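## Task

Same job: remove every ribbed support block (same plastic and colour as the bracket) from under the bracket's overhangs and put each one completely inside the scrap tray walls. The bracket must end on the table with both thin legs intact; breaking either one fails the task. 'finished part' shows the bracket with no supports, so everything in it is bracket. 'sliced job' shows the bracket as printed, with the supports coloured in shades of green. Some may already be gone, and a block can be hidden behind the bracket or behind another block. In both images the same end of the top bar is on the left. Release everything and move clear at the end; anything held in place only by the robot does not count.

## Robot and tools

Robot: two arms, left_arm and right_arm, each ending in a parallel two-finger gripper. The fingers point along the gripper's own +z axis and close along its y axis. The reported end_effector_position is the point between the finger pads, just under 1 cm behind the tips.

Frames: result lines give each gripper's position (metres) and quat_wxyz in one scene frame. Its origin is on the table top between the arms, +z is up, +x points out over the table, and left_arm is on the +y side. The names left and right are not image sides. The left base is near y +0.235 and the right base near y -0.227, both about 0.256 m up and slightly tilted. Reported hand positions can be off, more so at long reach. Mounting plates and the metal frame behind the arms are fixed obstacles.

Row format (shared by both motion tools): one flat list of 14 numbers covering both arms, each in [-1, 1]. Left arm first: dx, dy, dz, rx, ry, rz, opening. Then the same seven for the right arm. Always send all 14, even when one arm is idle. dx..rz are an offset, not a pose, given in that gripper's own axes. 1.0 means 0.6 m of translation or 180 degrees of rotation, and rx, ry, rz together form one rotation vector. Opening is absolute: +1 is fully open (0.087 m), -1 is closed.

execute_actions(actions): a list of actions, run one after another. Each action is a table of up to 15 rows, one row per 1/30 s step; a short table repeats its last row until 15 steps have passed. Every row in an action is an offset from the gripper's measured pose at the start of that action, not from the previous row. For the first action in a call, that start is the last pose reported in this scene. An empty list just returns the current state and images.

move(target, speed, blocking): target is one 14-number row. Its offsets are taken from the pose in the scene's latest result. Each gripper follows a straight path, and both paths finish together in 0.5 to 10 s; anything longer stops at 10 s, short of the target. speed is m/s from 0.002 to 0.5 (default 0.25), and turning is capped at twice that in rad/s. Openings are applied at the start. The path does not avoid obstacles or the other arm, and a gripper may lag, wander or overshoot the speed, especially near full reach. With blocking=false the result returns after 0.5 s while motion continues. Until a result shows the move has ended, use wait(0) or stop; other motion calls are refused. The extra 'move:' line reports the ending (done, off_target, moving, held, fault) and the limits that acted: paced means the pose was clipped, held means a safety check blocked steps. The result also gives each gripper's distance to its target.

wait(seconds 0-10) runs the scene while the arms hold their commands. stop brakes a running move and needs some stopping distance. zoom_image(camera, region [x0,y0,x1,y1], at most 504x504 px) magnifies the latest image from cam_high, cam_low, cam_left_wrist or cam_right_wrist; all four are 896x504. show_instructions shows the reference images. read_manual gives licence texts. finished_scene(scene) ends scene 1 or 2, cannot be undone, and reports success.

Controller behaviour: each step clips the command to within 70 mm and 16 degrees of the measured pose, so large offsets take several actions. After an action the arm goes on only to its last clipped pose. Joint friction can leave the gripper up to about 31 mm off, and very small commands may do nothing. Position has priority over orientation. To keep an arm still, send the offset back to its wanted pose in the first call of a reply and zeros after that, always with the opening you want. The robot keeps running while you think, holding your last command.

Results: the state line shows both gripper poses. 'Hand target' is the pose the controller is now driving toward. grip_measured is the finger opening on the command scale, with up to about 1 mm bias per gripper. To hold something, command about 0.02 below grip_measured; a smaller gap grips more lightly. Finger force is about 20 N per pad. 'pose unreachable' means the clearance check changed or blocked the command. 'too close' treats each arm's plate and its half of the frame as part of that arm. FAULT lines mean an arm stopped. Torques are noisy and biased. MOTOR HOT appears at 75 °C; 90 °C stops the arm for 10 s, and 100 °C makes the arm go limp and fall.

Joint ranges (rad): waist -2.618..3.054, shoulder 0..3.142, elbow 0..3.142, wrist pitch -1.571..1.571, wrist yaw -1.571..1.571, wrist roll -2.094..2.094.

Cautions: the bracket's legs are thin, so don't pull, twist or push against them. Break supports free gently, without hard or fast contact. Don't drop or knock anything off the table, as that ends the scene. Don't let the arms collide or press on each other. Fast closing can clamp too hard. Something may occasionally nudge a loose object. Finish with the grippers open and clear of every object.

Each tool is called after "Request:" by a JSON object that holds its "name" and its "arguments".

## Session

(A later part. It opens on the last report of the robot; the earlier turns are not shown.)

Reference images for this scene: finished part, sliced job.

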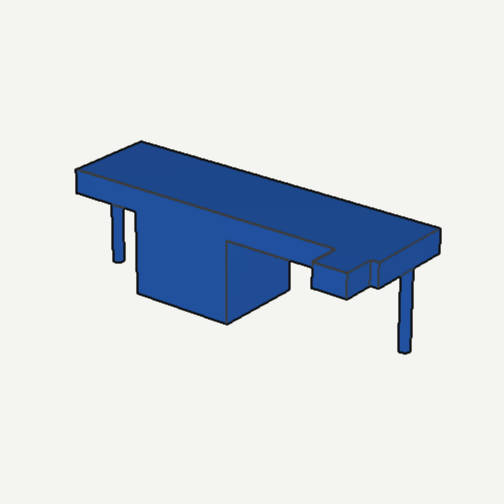

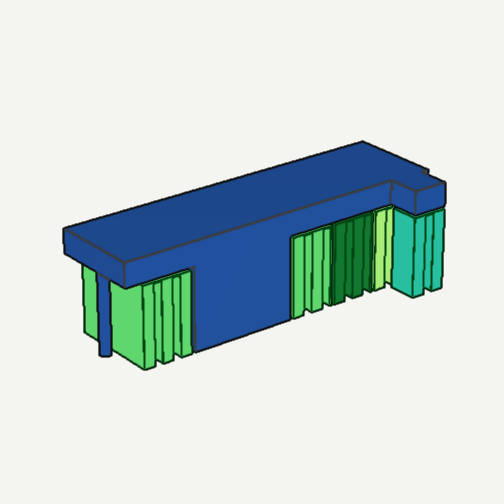

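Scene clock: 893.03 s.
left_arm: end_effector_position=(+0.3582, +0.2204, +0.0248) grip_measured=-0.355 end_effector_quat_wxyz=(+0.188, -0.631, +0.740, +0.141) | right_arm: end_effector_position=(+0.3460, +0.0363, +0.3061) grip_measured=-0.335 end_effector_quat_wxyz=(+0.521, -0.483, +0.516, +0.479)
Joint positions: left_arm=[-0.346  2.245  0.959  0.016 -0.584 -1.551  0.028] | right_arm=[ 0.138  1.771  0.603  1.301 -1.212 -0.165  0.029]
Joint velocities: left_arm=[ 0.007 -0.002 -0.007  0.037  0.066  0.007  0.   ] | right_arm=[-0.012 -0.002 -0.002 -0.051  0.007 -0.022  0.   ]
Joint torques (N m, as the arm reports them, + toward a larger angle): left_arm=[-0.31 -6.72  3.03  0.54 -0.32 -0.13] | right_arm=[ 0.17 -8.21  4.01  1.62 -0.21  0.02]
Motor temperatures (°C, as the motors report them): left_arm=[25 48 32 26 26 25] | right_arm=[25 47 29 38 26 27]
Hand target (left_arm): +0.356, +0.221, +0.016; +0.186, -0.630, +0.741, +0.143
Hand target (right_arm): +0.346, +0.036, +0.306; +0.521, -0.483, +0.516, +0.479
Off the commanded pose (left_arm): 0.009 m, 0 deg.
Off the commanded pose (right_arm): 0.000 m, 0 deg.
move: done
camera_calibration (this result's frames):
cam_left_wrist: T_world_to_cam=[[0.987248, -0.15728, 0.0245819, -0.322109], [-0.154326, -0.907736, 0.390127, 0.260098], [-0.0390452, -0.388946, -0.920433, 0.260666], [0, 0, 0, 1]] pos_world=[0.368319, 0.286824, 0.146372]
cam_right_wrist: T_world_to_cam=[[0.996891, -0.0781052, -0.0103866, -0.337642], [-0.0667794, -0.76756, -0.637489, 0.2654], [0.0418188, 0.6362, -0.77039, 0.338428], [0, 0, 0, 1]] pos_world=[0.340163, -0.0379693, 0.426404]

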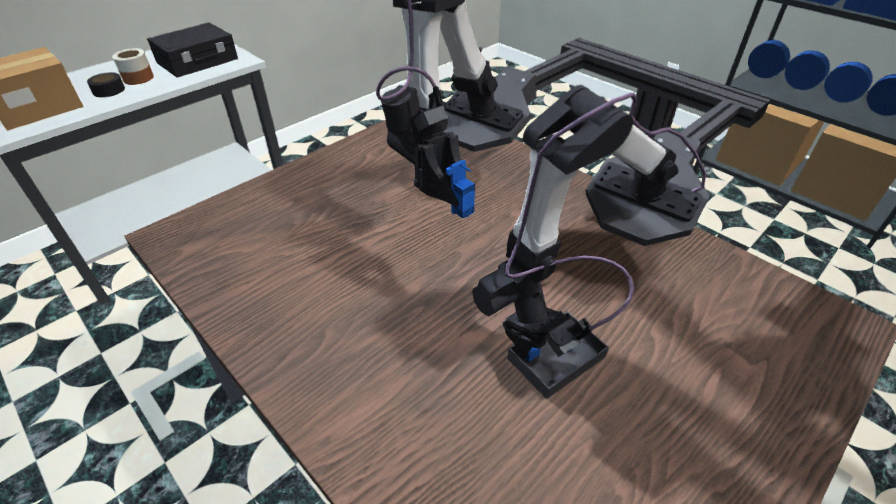

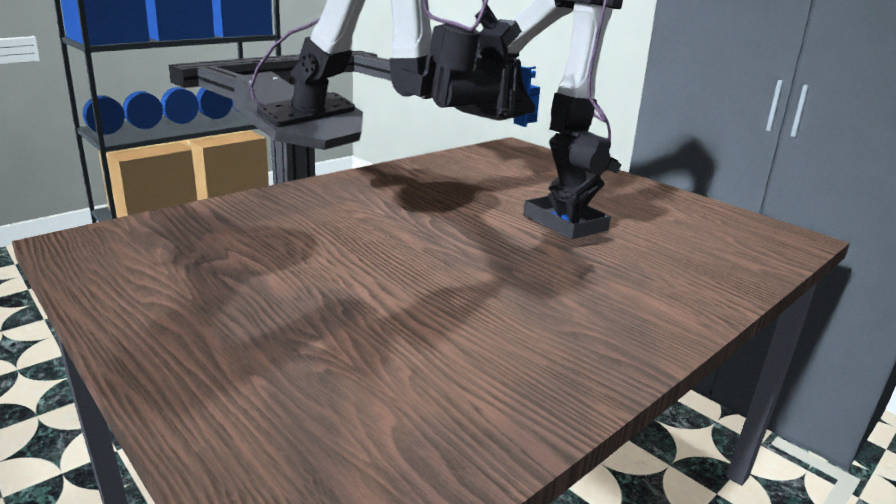

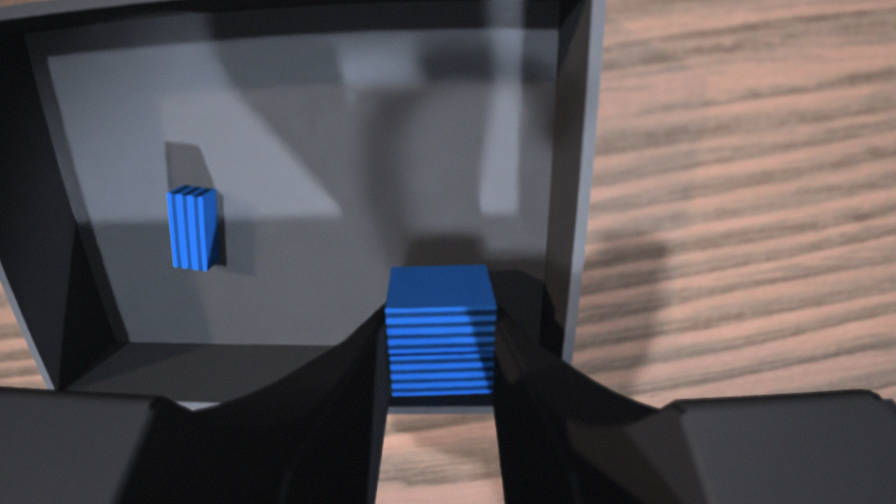

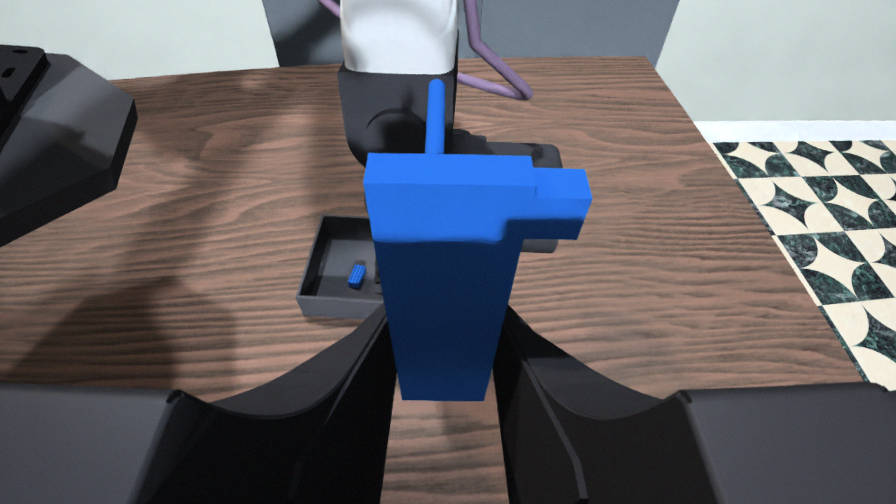

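Request:
{"name": "move", "arguments": {"target": [0.0105,0.0035,0.0208,0,0,0,-0.39, 0,0,0,0,0,0,-0.37], "speed": 0.02}}

Scene clock: 916.07 s.
left_arm: end_effector_position=(+0.3565, +0.2200, +0.0185) grip_measured=-0.355 end_effector_quat_wxyz=(+0.189, -0.631, +0.739, +0.140) | right_arm: end_effector_position=(+0.3460, +0.0363, +0.3061) grip_measured=-0.335 end_effector_quat_wxyz=(+0.521, -0.483, +0.516, +0.479)
Joint positions: left_arm=[-0.346  2.269  0.959  0.042 -0.584 -1.551  0.028] | right_arm=[ 0.138  1.771  0.603  1.301 -1.212 -0.165  0.029]
Joint velocities: left_arm=[-0.002 -0.012  0.002 -0.037  0.066 -0.037  0.   ] | right_arm=[ 0.007 -0.017 -0.007  0.037  0.007  0.022  0.001]
Joint torques (N m, as the arm reports them, + toward a larger angle): left_arm=[-0.23 -7.07  2.82  0.58 -0.3  -0.14] | right_arm=[ 0.21 -8.3   3.92  1.64 -0.19  0.01]
Motor temperatures (°C, as the motors report them): left_arm=[25 47 32 26 26 25] | right_arm=[25 47 29 38 26 27]
Hand target (left_arm): +0.356, +0.221, +0.011; +0.188, -0.631, +0.740, +0.141
Hand target (right_arm): +0.346, +0.036, +0.306; +0.521, -0.483, +0.516, +0.479
Off the commanded pose (left_arm): 0.008 m, 0 deg.
Off the commanded pose (right_arm): 0.000 m, 0 deg.
move: done
camera_calibration (this result's frames):
cam_left_wrist: T_world_to_cam=[[0.987231, -0.157016, 0.0268523, -0.320504], [-0.154981, -0.907789, 0.389743, 0.26222], [-0.0368194, -0.388928, -0.920532, 0.253787], [0, 0, 0, 1]] pos_world=[0.366395, 0.286421, 0.140027]
cam_right_wrist: T_world_to_cam=[[0.996891, -0.0781052, -0.0103866, -0.337642], [-0.0667794, -0.76756, -0.637489, 0.2654], [0.0418188, 0.6362, -0.77039, 0.338428], [0, 0, 0, 1]] pos_world=[0.340163, -0.0379693, 0.426404]

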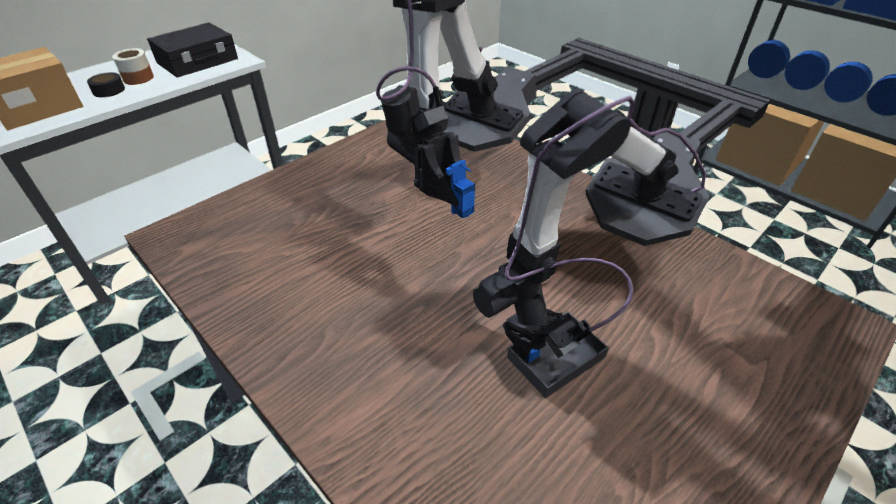

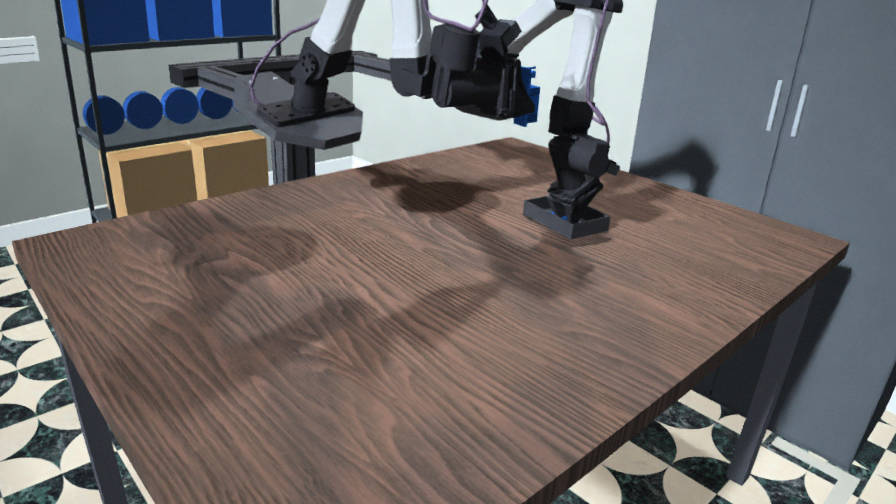

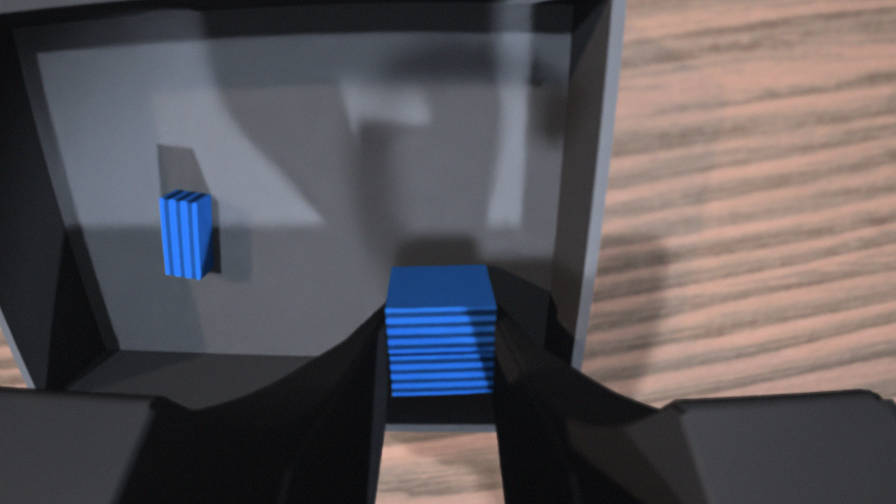

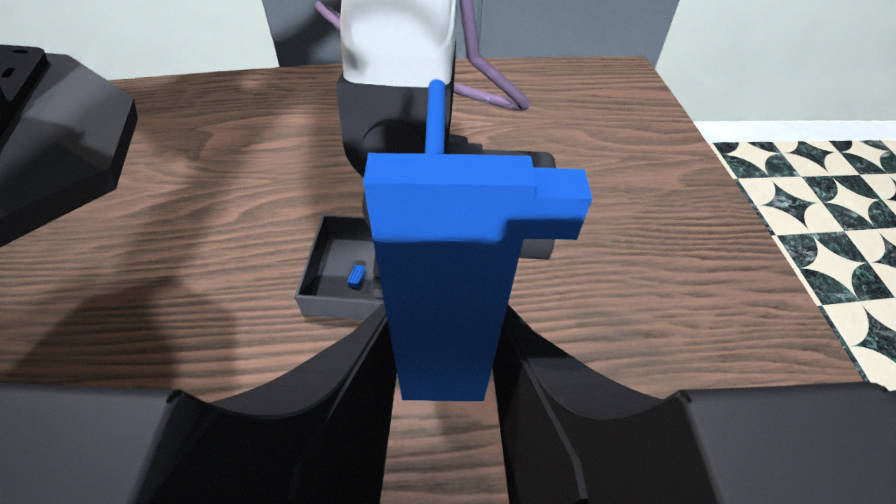

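Request:
{"name": "execute_actions", "arguments": {"actions": [[[0,0,0,0,0,0,-0.36, 0,0,0,0,0,0,-0.37],[0,0,0,0,0,0,-0.35, 0,0,0,0,0,0,-0.37],[0,0,0,0,0,0,-0.34, 0,0,0,0,0,0,-0.37],[0,0,0,0,0,0,-0.33, 0,0,0,0,0,0,-0.37],[0,0,0,0,0,0,-0.31, 0,0,0,0,0,0,-0.37],[0,0,0,0,0,0,-0.28, 0,0,0,0,0,0,-0.37],[0,0,0,0,0,0,-0.25, 0,0,0,0,0,0,-0.37],[0,0,0,0,0,0,-0.21, 0,0,0,0,0,0,-0.37],[0,0,0,0,0,0,-0.17, 0,0,0,0,0,0,-0.37],[0,0,0,0,0,0,-0.13, 0,0,0,0,0,0,-0.37]]]}}

Scene clock: 920.67 s.
left_arm: end_effector_position=(+0.3565, +0.2200, +0.0185) grip_measured=-0.130 end_effector_quat_wxyz=(+0.189, -0.631, +0.740, +0.140) | right_arm: end_effector_position=(+0.3460, +0.0363, +0.3061) grip_measured=-0.335 end_effector_quat_wxyz=(+0.521, -0.483, +0.516, +0.479)
Joint positions: left_arm=[-0.346  2.269  0.959  0.042 -0.584 -1.551  0.038] | right_arm=[ 0.138  1.771  0.603  1.301 -1.212 -0.165  0.029]
Joint velocities: left_arm=[ 0.002 -0.012 -0.012 -0.007 -0.051 -0.037 -0.   ] | right_arm=[-0.012 -0.007 -0.007 -0.081  0.037  0.007 -0.   ]
Joint torques (N m, as the arm reports them, + toward a larger angle): left_arm=[-0.74 -9.05  1.88  0.4  -0.32 -0.17] | right_arm=[ 0.11 -8.27  3.98  1.62 -0.19  0.03]
Motor temperatures (°C, as the motors report them): left_arm=[25 47 32 26 26 25] | right_arm=[25 47 29 38 26 27]
Hand target (left_arm): +0.357, +0.220, +0.018; +0.189, -0.631, +0.739, +0.140
Hand target (right_arm): +0.346, +0.036, +0.306; +0.521, -0.483, +0.516, +0.479
Off the commanded pose (left_arm): 0.000 m, 0 deg.
Off the commanded pose (right_arm): 0.000 m, 0 deg.
camera_calibration (this result's frames):
cam_left_wrist: T_world_to_cam=[[0.987182, -0.157352, 0.0266785, -0.320393], [-0.155223, -0.907752, 0.389733, 0.262299], [-0.0371077, -0.388879, -0.920541, 0.253879], [0, 0, 0, 1]] pos_world=[0.366422, 0.286416, 0.140027]
cam_right_wrist: T_world_to_cam=[[0.996891, -0.0781052, -0.0103866, -0.337642], [-0.0667794, -0.76756, -0.637489, 0.2654], [0.0418188, 0.6362, -0.77039, 0.338428], [0, 0, 0, 1]] pos_world=[0.340163, -0.0379693, 0.426404]

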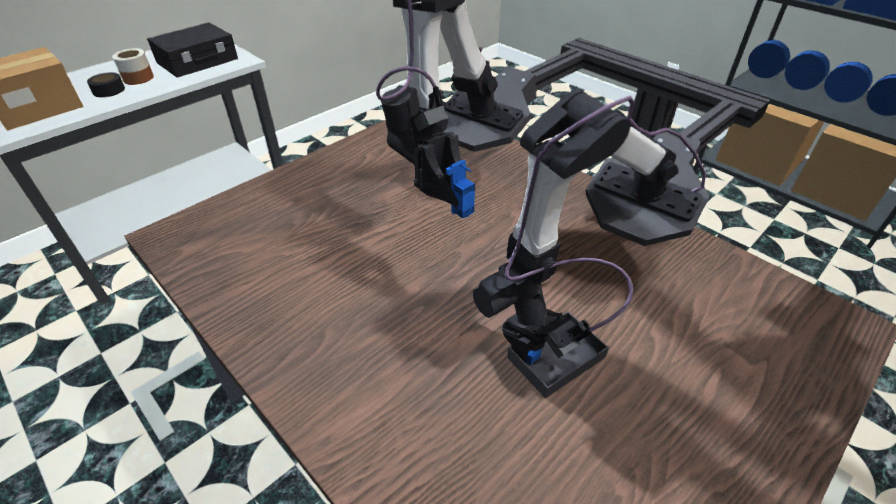

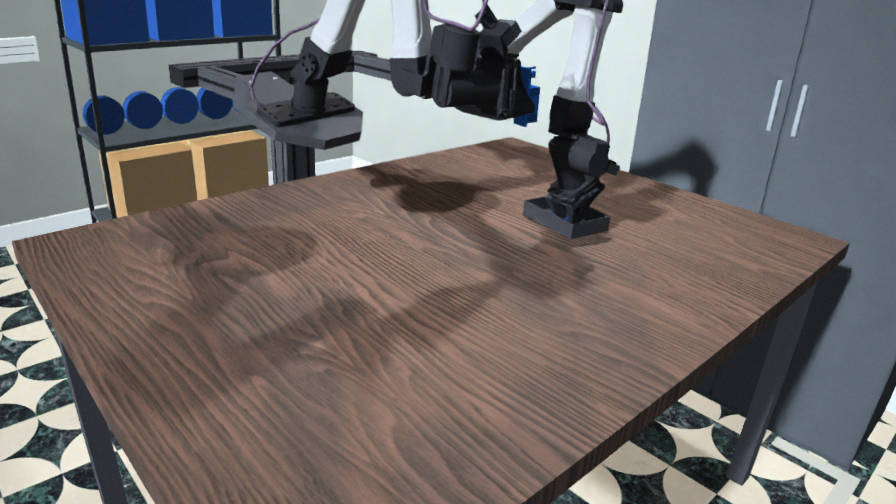

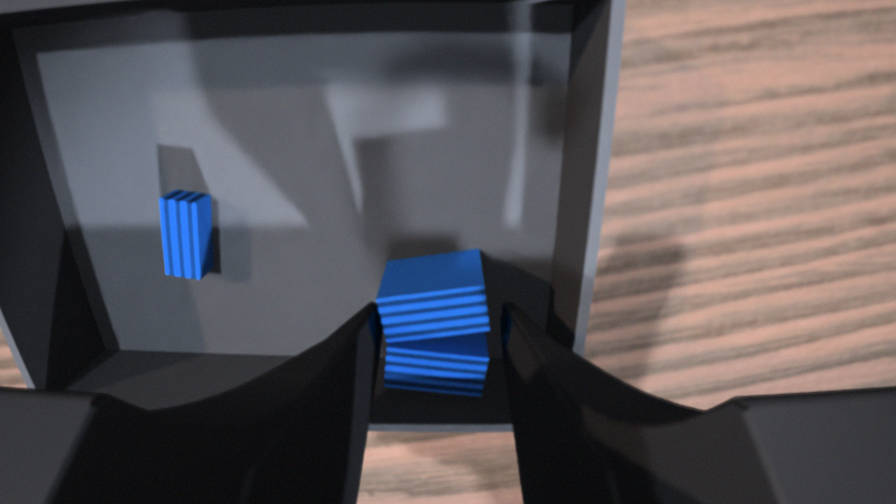

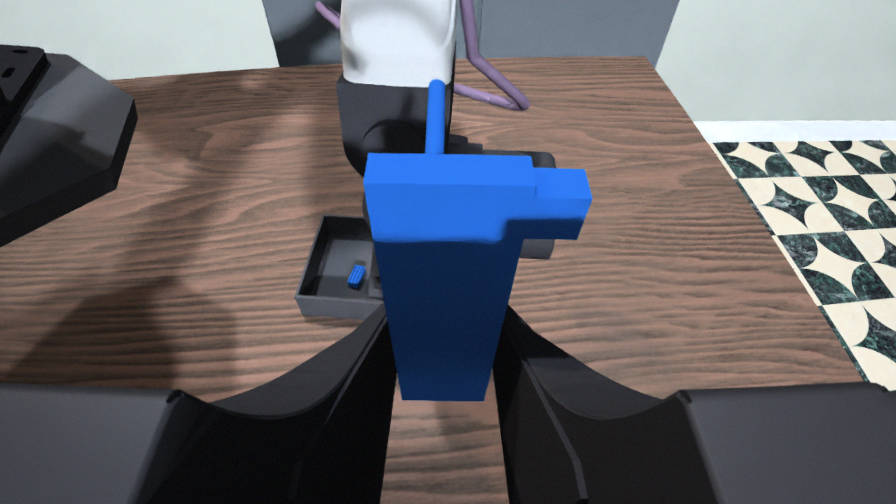

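Request:
{"name": "execute_actions", "arguments": {"actions": []}}

Scene clock: 929.90 s.
left_arm: end_effector_position=(+0.3565, +0.2200, +0.0185) grip_measured=-0.130 end_effector_quat_wxyz=(+0.189, -0.631, +0.740, +0.140) | right_arm: end_effector_position=(+0.3460, +0.0363, +0.3061) grip_measured=-0.335 end_effector_quat_wxyz=(+0.521, -0.483, +0.516, +0.479)
Joint positions: left_arm=[-0.346  2.269  0.959  0.042 -0.584 -1.551  0.038] | right_arm=[ 0.138  1.771  0.603  1.301 -1.212 -0.165  0.029]
Joint velocities: left_arm=[-0.002  0.007 -0.012  0.095 -0.037  0.037  0.001] | right_arm=[-0.002 -0.012  0.007 -0.037  0.022  0.037 -0.   ]
Joint torques (N m, as the arm reports them, + toward a larger angle): left_arm=[-0.64 -9.07  1.9   0.41 -0.33 -0.17] | right_arm=[ 0.11 -8.34  4.02  1.62 -0.19  0.02]
Motor temperatures (°C, as the motors report them): left_arm=[25 48 31 26 26 25] | right_arm=[25 47 29 38 26 27]
Hand target (left_arm): +0.357, +0.220, +0.018; +0.189, -0.631, +0.739, +0.140
Hand target (right_arm): +0.346, +0.036, +0.306; +0.521, -0.483, +0.516, +0.479
Off the commanded pose (left_arm): 0.000 m, 0 deg.
Off the commanded pose (right_arm): 0.000 m, 0 deg.
camera_calibration (this result's frames):
cam_left_wrist: T_world_to_cam=[[0.987182, -0.157352, 0.0266785, -0.320393], [-0.155223, -0.907752, 0.389733, 0.262299], [-0.0371077, -0.388879, -0.920541, 0.253879], [0, 0, 0, 1]] pos_world=[0.366422, 0.286416, 0.140027]
cam_right_wrist: T_world_to_cam=[[0.996891, -0.0781052, -0.0103866, -0.337642], [-0.0667794, -0.76756, -0.637489, 0.2654], [0.0418188, 0.6362, -0.77039, 0.338428], [0, 0, 0, 1]] pos_world=[0.340163, -0.0379693, 0.426404]

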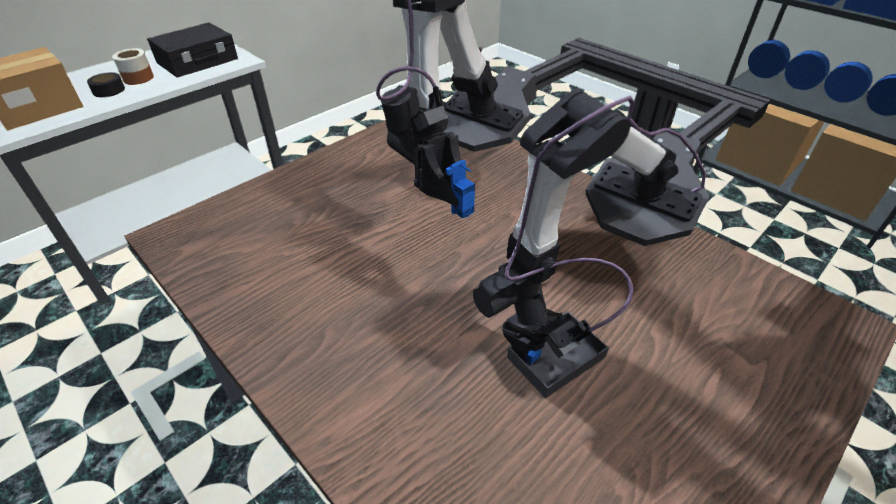

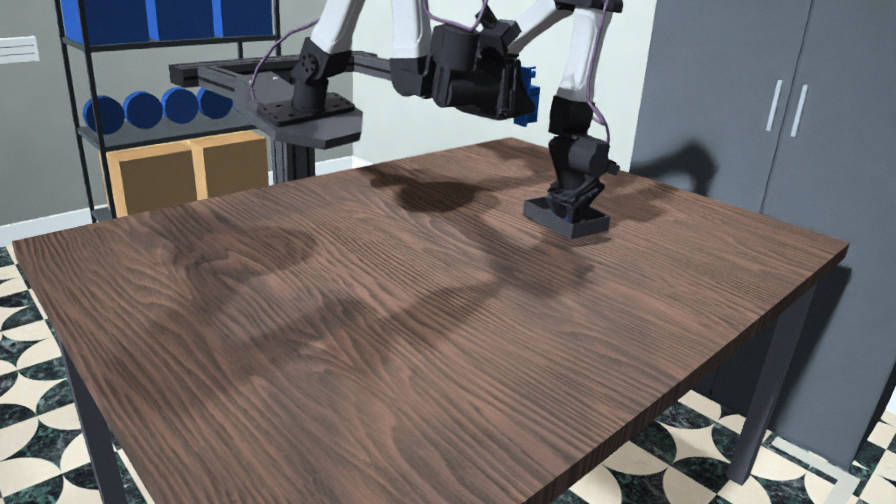

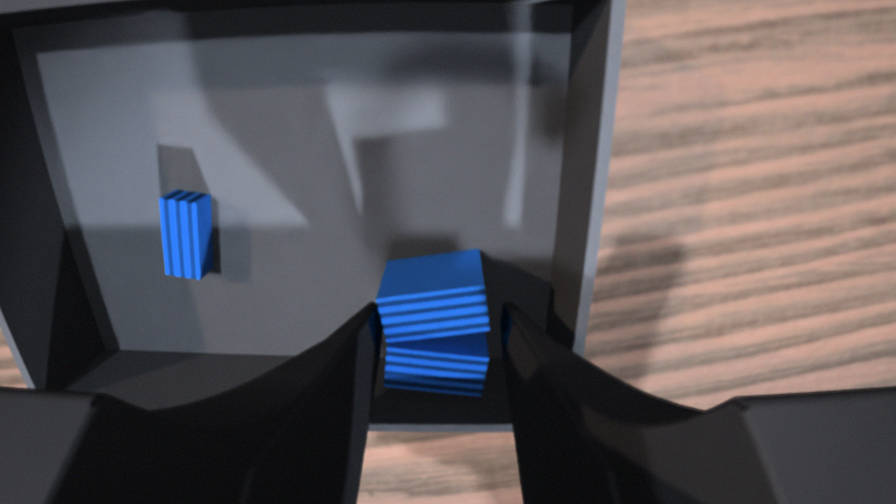

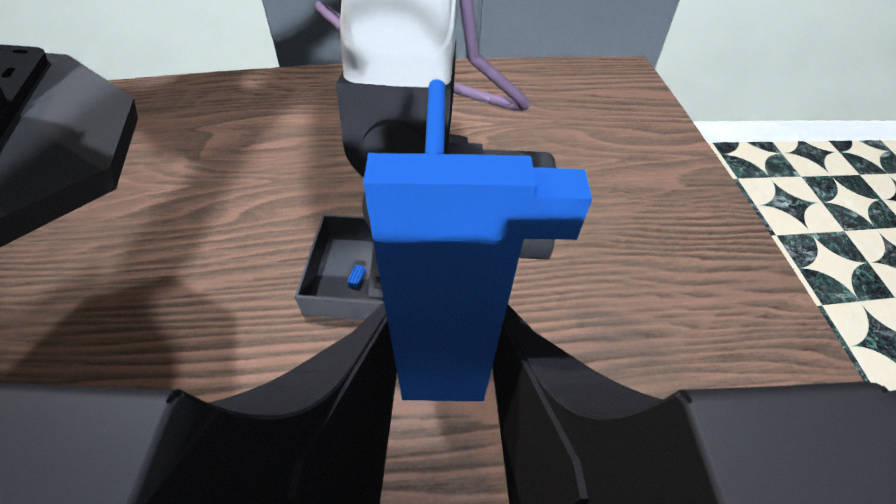

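Request:
{"name": "execute_actions", "arguments": {"actions": [[[0,0,0,0,0,0,-0.04, 0,0,0,0,0,0,-0.37]]]}}

Request:
{"name": "move", "arguments": {"target": [-0.0601,-0.0033,-0.1192,0,0,0,-0.04, 0,0,0,0,0,0,-0.37], "speed": 0.08}}

Scene clock: 933.70 s.
left_arm: end_effector_position=(+0.3565, +0.2200, +0.0185) grip_measured=-0.040 end_effector_quat_wxyz=(+0.189, -0.631, +0.740, +0.140) | right_arm: end_effector_position=(+0.3460, +0.0363, +0.3061) grip_measured=-0.335 end_effector_quat_wxyz=(+0.521, -0.483, +0.516, +0.479)
Joint positions: left_arm=[-0.346  2.269  0.959  0.042 -0.584 -1.551  0.042] | right_arm=[ 0.138  1.771  0.603  1.301 -1.212 -0.165  0.029]
Joint velocities: left_arm=[-0.012  0.007 -0.002 -0.022  0.081 -0.022 -0.002] | right_arm=[ 0.012  0.017 -0.012 -0.022  0.007  0.007  0.   ]
Joint torques (N m, as the arm reports them, + toward a larger angle): left_arm=[-0.64 -8.97  1.81  0.4  -0.36 -0.14] | right_arm=[ 0.1  -8.3   3.89  1.61 -0.19  0.03]
Motor temperatures (°C, as the motors report them): left_arm=[25 48 31 26 26 25] | right_arm=[25 47 29 38 26 27]
Hand target (left_arm): +0.357, +0.220, +0.018; +0.189, -0.631, +0.740, +0.140
Hand target (right_arm): +0.346, +0.036, +0.306; +0.521, -0.483, +0.516, +0.479
Off the commanded pose (left_arm): 0.000 m, 0 deg.
Off the commanded pose (right_arm): 0.000 m, 0 deg.
camera_calibration (this result's frames):
cam_left_wrist: T_world_to_cam=[[0.987182, -0.157352, 0.0266785, -0.320393], [-0.155223, -0.907752, 0.389733, 0.262299], [-0.0371077, -0.388879, -0.920541, 0.253879], [0, 0, 0, 1]] pos_world=[0.366422, 0.286416, 0.140027]
cam_right_wrist: T_world_to_cam=[[0.996891, -0.0781052, -0.0103866, -0.337642], [-0.0667794, -0.76756, -0.637489, 0.2654], [0.0418188, 0.6362, -0.77039, 0.338428], [0, 0, 0, 1]] pos_world=[0.340163, -0.0379693, 0.426404]

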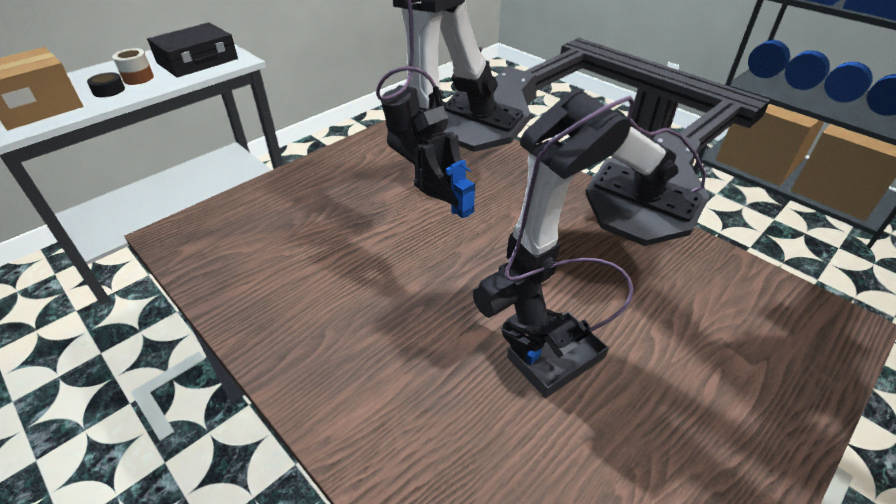

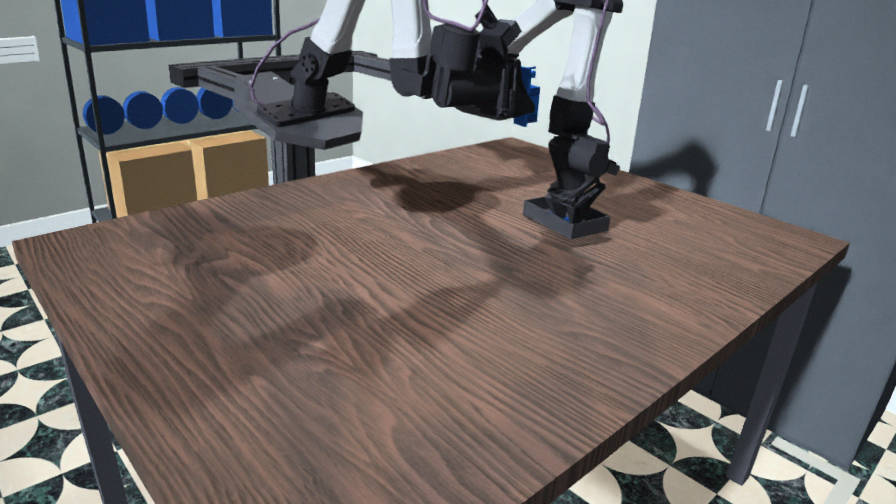

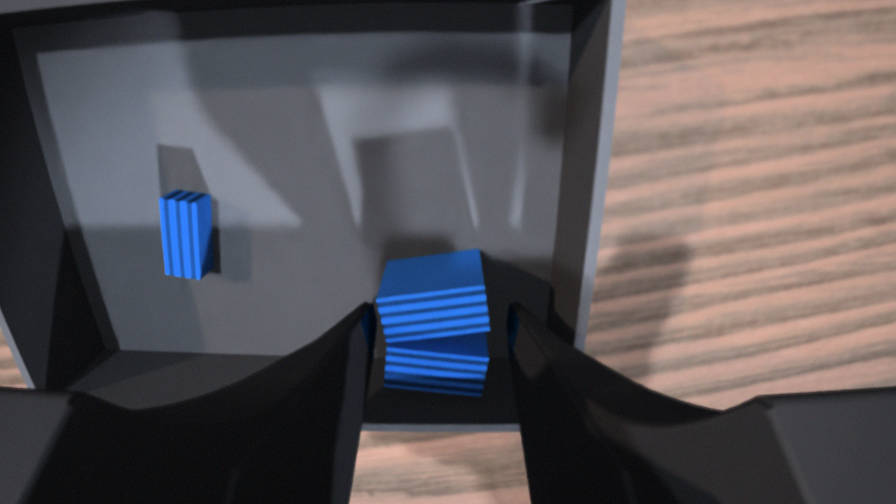

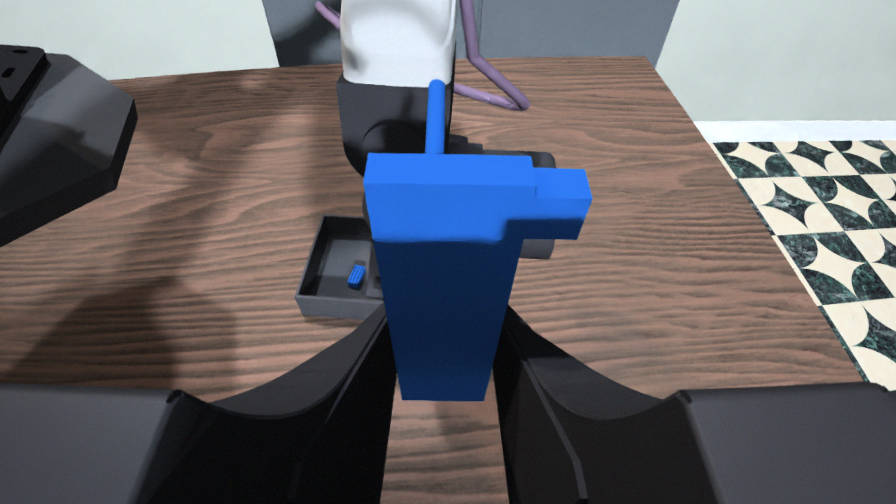

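Scene clock: 935.23 s.
left_arm: end_effector_position=(+0.3714, +0.2207, +0.0990) grip_measured=-0.040 end_effector_quat_wxyz=(+0.198, -0.637, +0.734, +0.128) | right_arm: end_effector_position=(+0.3460, +0.0363, +0.3061) grip_measured=-0.335 end_effector_quat_wxyz=(+0.521, -0.483, +0.516, +0.479)
Joint positions: left_arm=[-0.364  1.974  0.925 -0.202 -0.589 -1.577  0.042] | right_arm=[ 0.138  1.771  0.603  1.301 -1.212 -0.165  0.029]
Joint velocities: left_arm=[-0.007  0.007 -0.007  0.037  0.037  0.051  0.   ] | right_arm=[-0.007 -0.007  0.012  0.037 -0.066 -0.022  0.   ]
Joint torques (N m, as the arm reports them, + toward a larger angle): left_arm=[-1.63 -9.46  1.31  0.2  -0.37 -0.25] | right_arm=[ 0.13 -8.27  3.94  1.63 -0.19  0.03]
Motor temperatures (°C, as the motors report them): left_arm=[25 48 31 26 26 25] | right_arm=[25 47 29 38 26 27]
Hand target (left_arm): +0.358, +0.220, +0.099; +0.189, -0.631, +0.739, +0.140
Hand target (right_arm): +0.346, +0.036, +0.306; +0.521, -0.483, +0.516, +0.479
Off the commanded pose (left_arm): 0.016 m, 2 deg.
Off the commanded pose (right_arm): 0.000 m, 0 deg.
move: off_target (left_arm)
camera_calibration (this result's frames):
cam_left_wrist: T_world_to_cam=[[0.987136, -0.148697, 0.0587556, -0.342151], [-0.159813, -0.906627, 0.390496, 0.235249], [-0.00479628, -0.394863, -0.918728, 0.317997], [0, 0, 0, 1]] pos_world=[0.37687, 0.287971, 0.220392]
cam_right_wrist: T_world_to_cam=[[0.996891, -0.0781052, -0.0103866, -0.337642], [-0.0667794, -0.76756, -0.637489, 0.2654], [0.0418188, 0.6362, -0.77039, 0.338428], [0, 0, 0, 1]] pos_world=[0.340163, -0.0379693, 0.426404]

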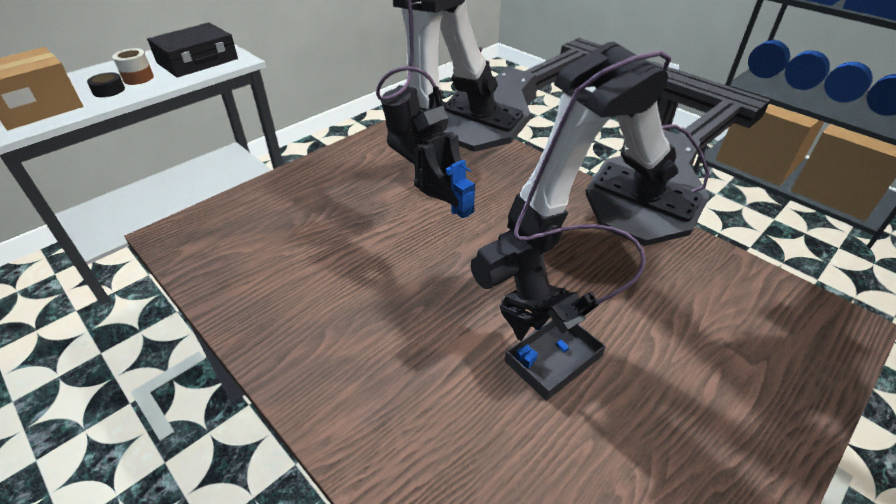

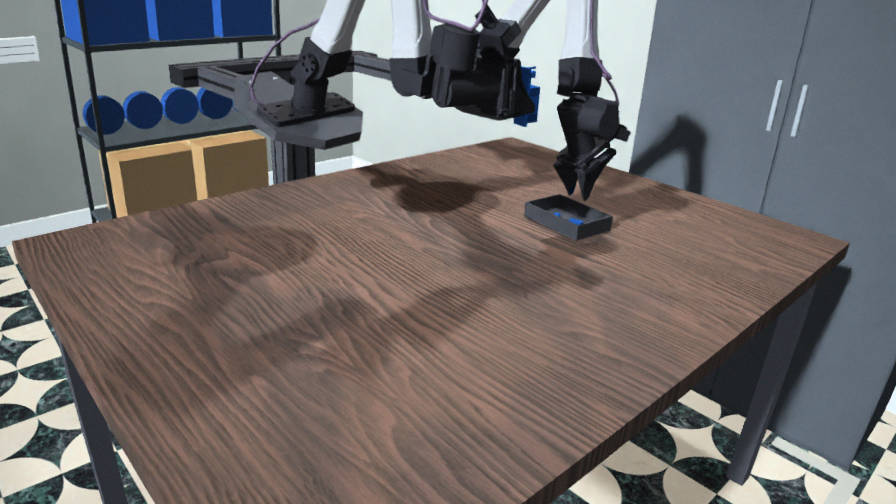

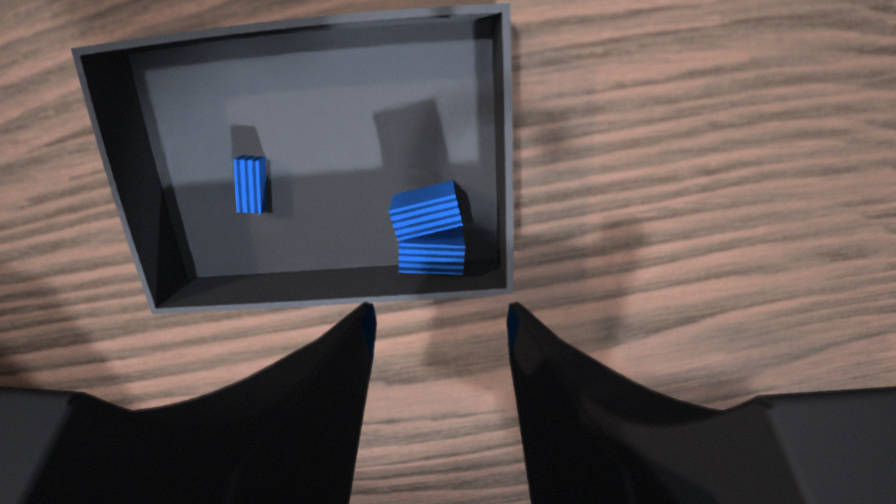

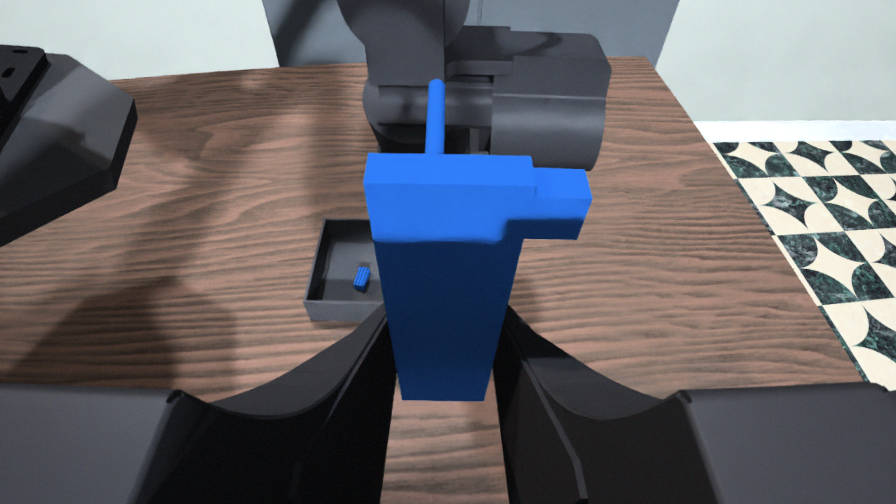

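Request:
{"name": "zoom_image", "arguments": {"camera": "cam_left_wrist", "region": [60, 0, 560, 320]}}

Request:
{"name": "zoom_image", "arguments": {"camera": "cam_high", "region": [470, 290, 640, 420]}}

Region (60, 0, 560, 320) of cam_left_wrist's 896x504 image, scaled by 1.008, with more detail than that image has; it fills the top 323 rows of this view, and the rest is white.

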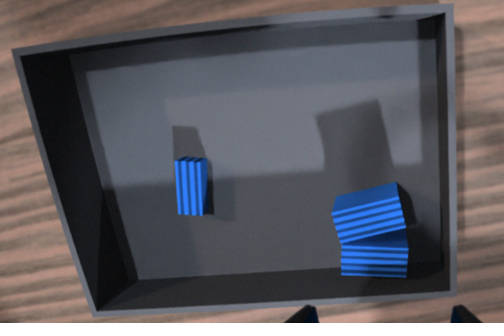

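Region (470, 290, 640, 420) of cam_high's 896x504 image, scaled by 2.965, with more detail than that image has; it fills the top 385 rows of this view, and the rest is white.

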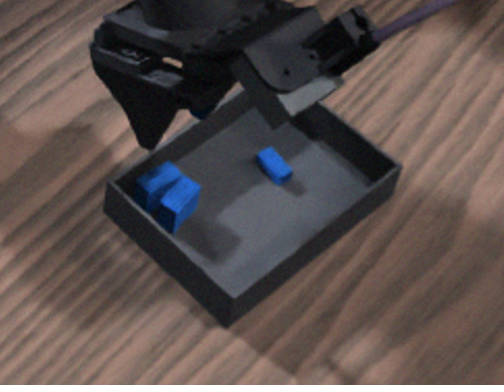

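Request:
{"name": "move", "arguments": {"target": [-0.0052,-0.0446,-0.5064,-0.0094,0.5039,-0.0336,0.15, 0,0,0,0,0,0,-0.37], "speed": 0.25}}

Scene clock: 984.83 s.
left_arm: end_effector_position=(+0.3595, +0.0898, +0.3733) grip_measured=+0.150 end_effector_quat_wxyz=(-0.377, -0.580, +0.626, -0.360) | right_arm: end_effector_position=(+0.3460, +0.0363, +0.3061) grip_measured=-0.335 end_effector_quat_wxyz=(+0.521, -0.483, +0.516, +0.479)
Joint positions: left_arm=[-0.126  1.65   1.202 -1.054  1.032 -1.318  0.05 ] | right_arm=[ 0.138  1.771  0.603  1.301 -1.212 -0.165  0.029]
Joint velocities: left_arm=[-0.017  0.002  0.007 -0.095  0.066  0.037  0.   ] | right_arm=[-0.002  0.007 -0.012 -0.007 -0.095 -0.007 -0.   ]
Joint torques (N m, as the arm reports them, + toward a larger angle): left_arm=[-1.14 -6.4   7.32 -0.18  0.6  -0.11] | right_arm=[ 0.08 -8.29  3.99  1.61 -0.18  0.03]
Motor temperatures (°C, as the motors report them): left_arm=[25 52 31 26 26 25] | right_arm=[25 47 29 39 25 27]
Hand target (left_arm): +0.360, +0.086, +0.372; +0.388, +0.577, -0.624, +0.356
Hand target (right_arm): +0.346, +0.036, +0.306; +0.521, -0.483, +0.516, +0.479
Off the commanded pose (left_arm): 0.005 m, 1 deg.
Off the commanded pose (right_arm): 0.000 m, 0 deg.
move: done
camera_calibration (this result's frames):
cam_left_wrist: T_world_to_cam=[[0.997342, -0.0725392, 0.00682581, -0.357135], [0.0219419, 0.388367, 0.921243, -0.372178], [-0.0694772, -0.918645, 0.388927, 0.10037], [0, 0, 0, 1]] pos_world=[0.371326, 0.21084, 0.306268]
cam_right_wrist: T_world_to_cam=[[0.996891, -0.0781052, -0.0103866, -0.337642], [-0.0667794, -0.76756, -0.637489, 0.2654], [0.0418188, 0.6362, -0.77039, 0.338428], [0, 0, 0, 1]] pos_world=[0.340163, -0.0379693, 0.426404]

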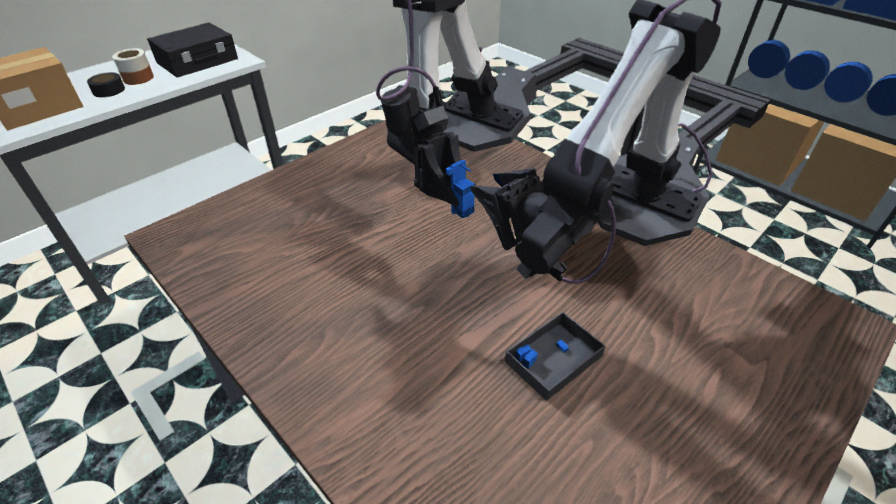

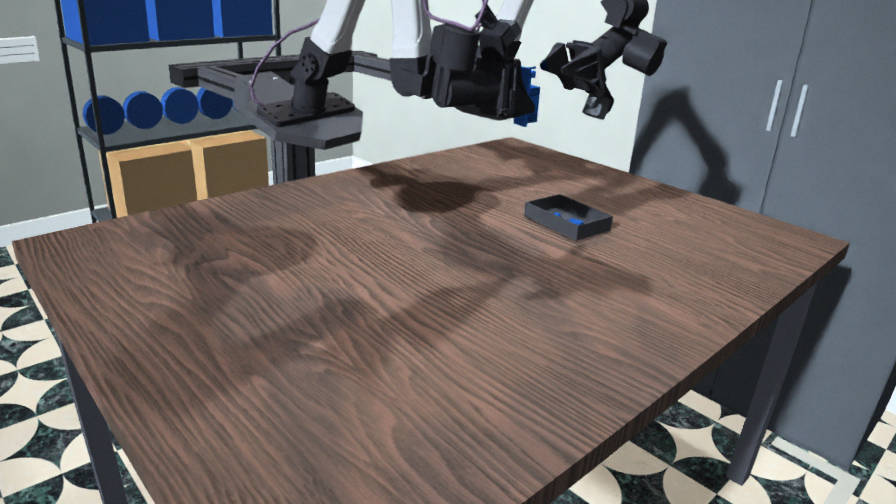

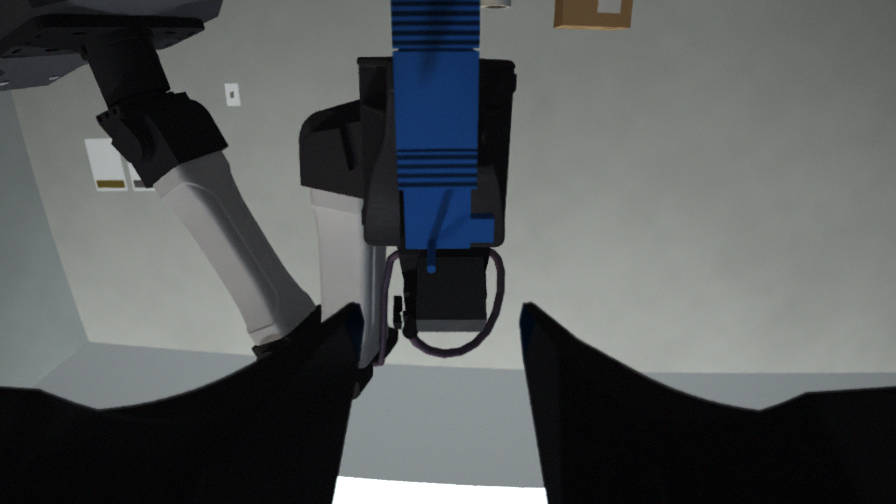

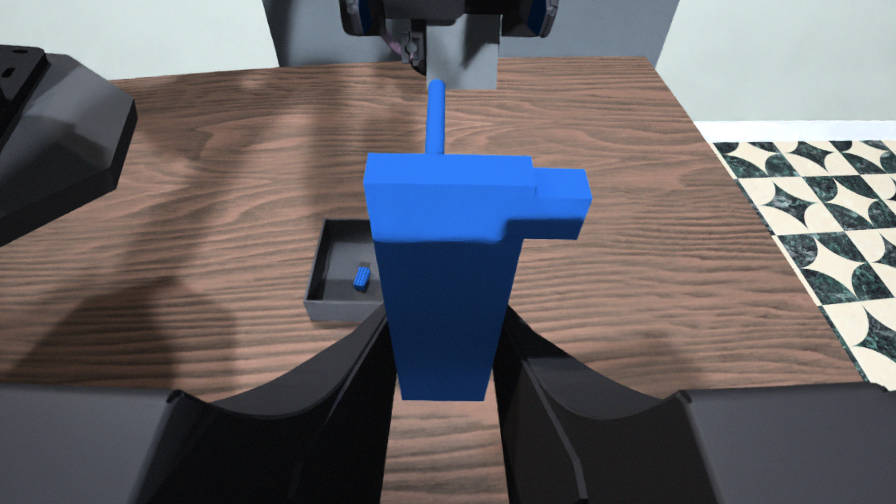

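Request:
{"name": "zoom_image", "arguments": {"camera": "cam_left_wrist", "region": [340, 0, 560, 330]}}

Region (340, 0, 560, 330) of cam_left_wrist's 896x504 image, scaled by 1.527, with more detail than that image has.

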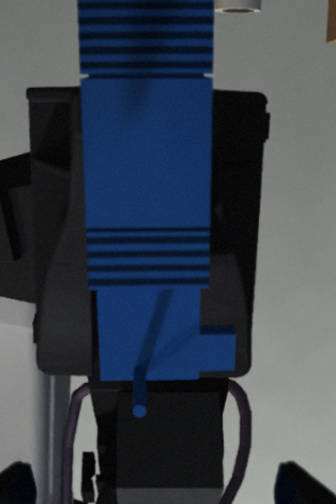

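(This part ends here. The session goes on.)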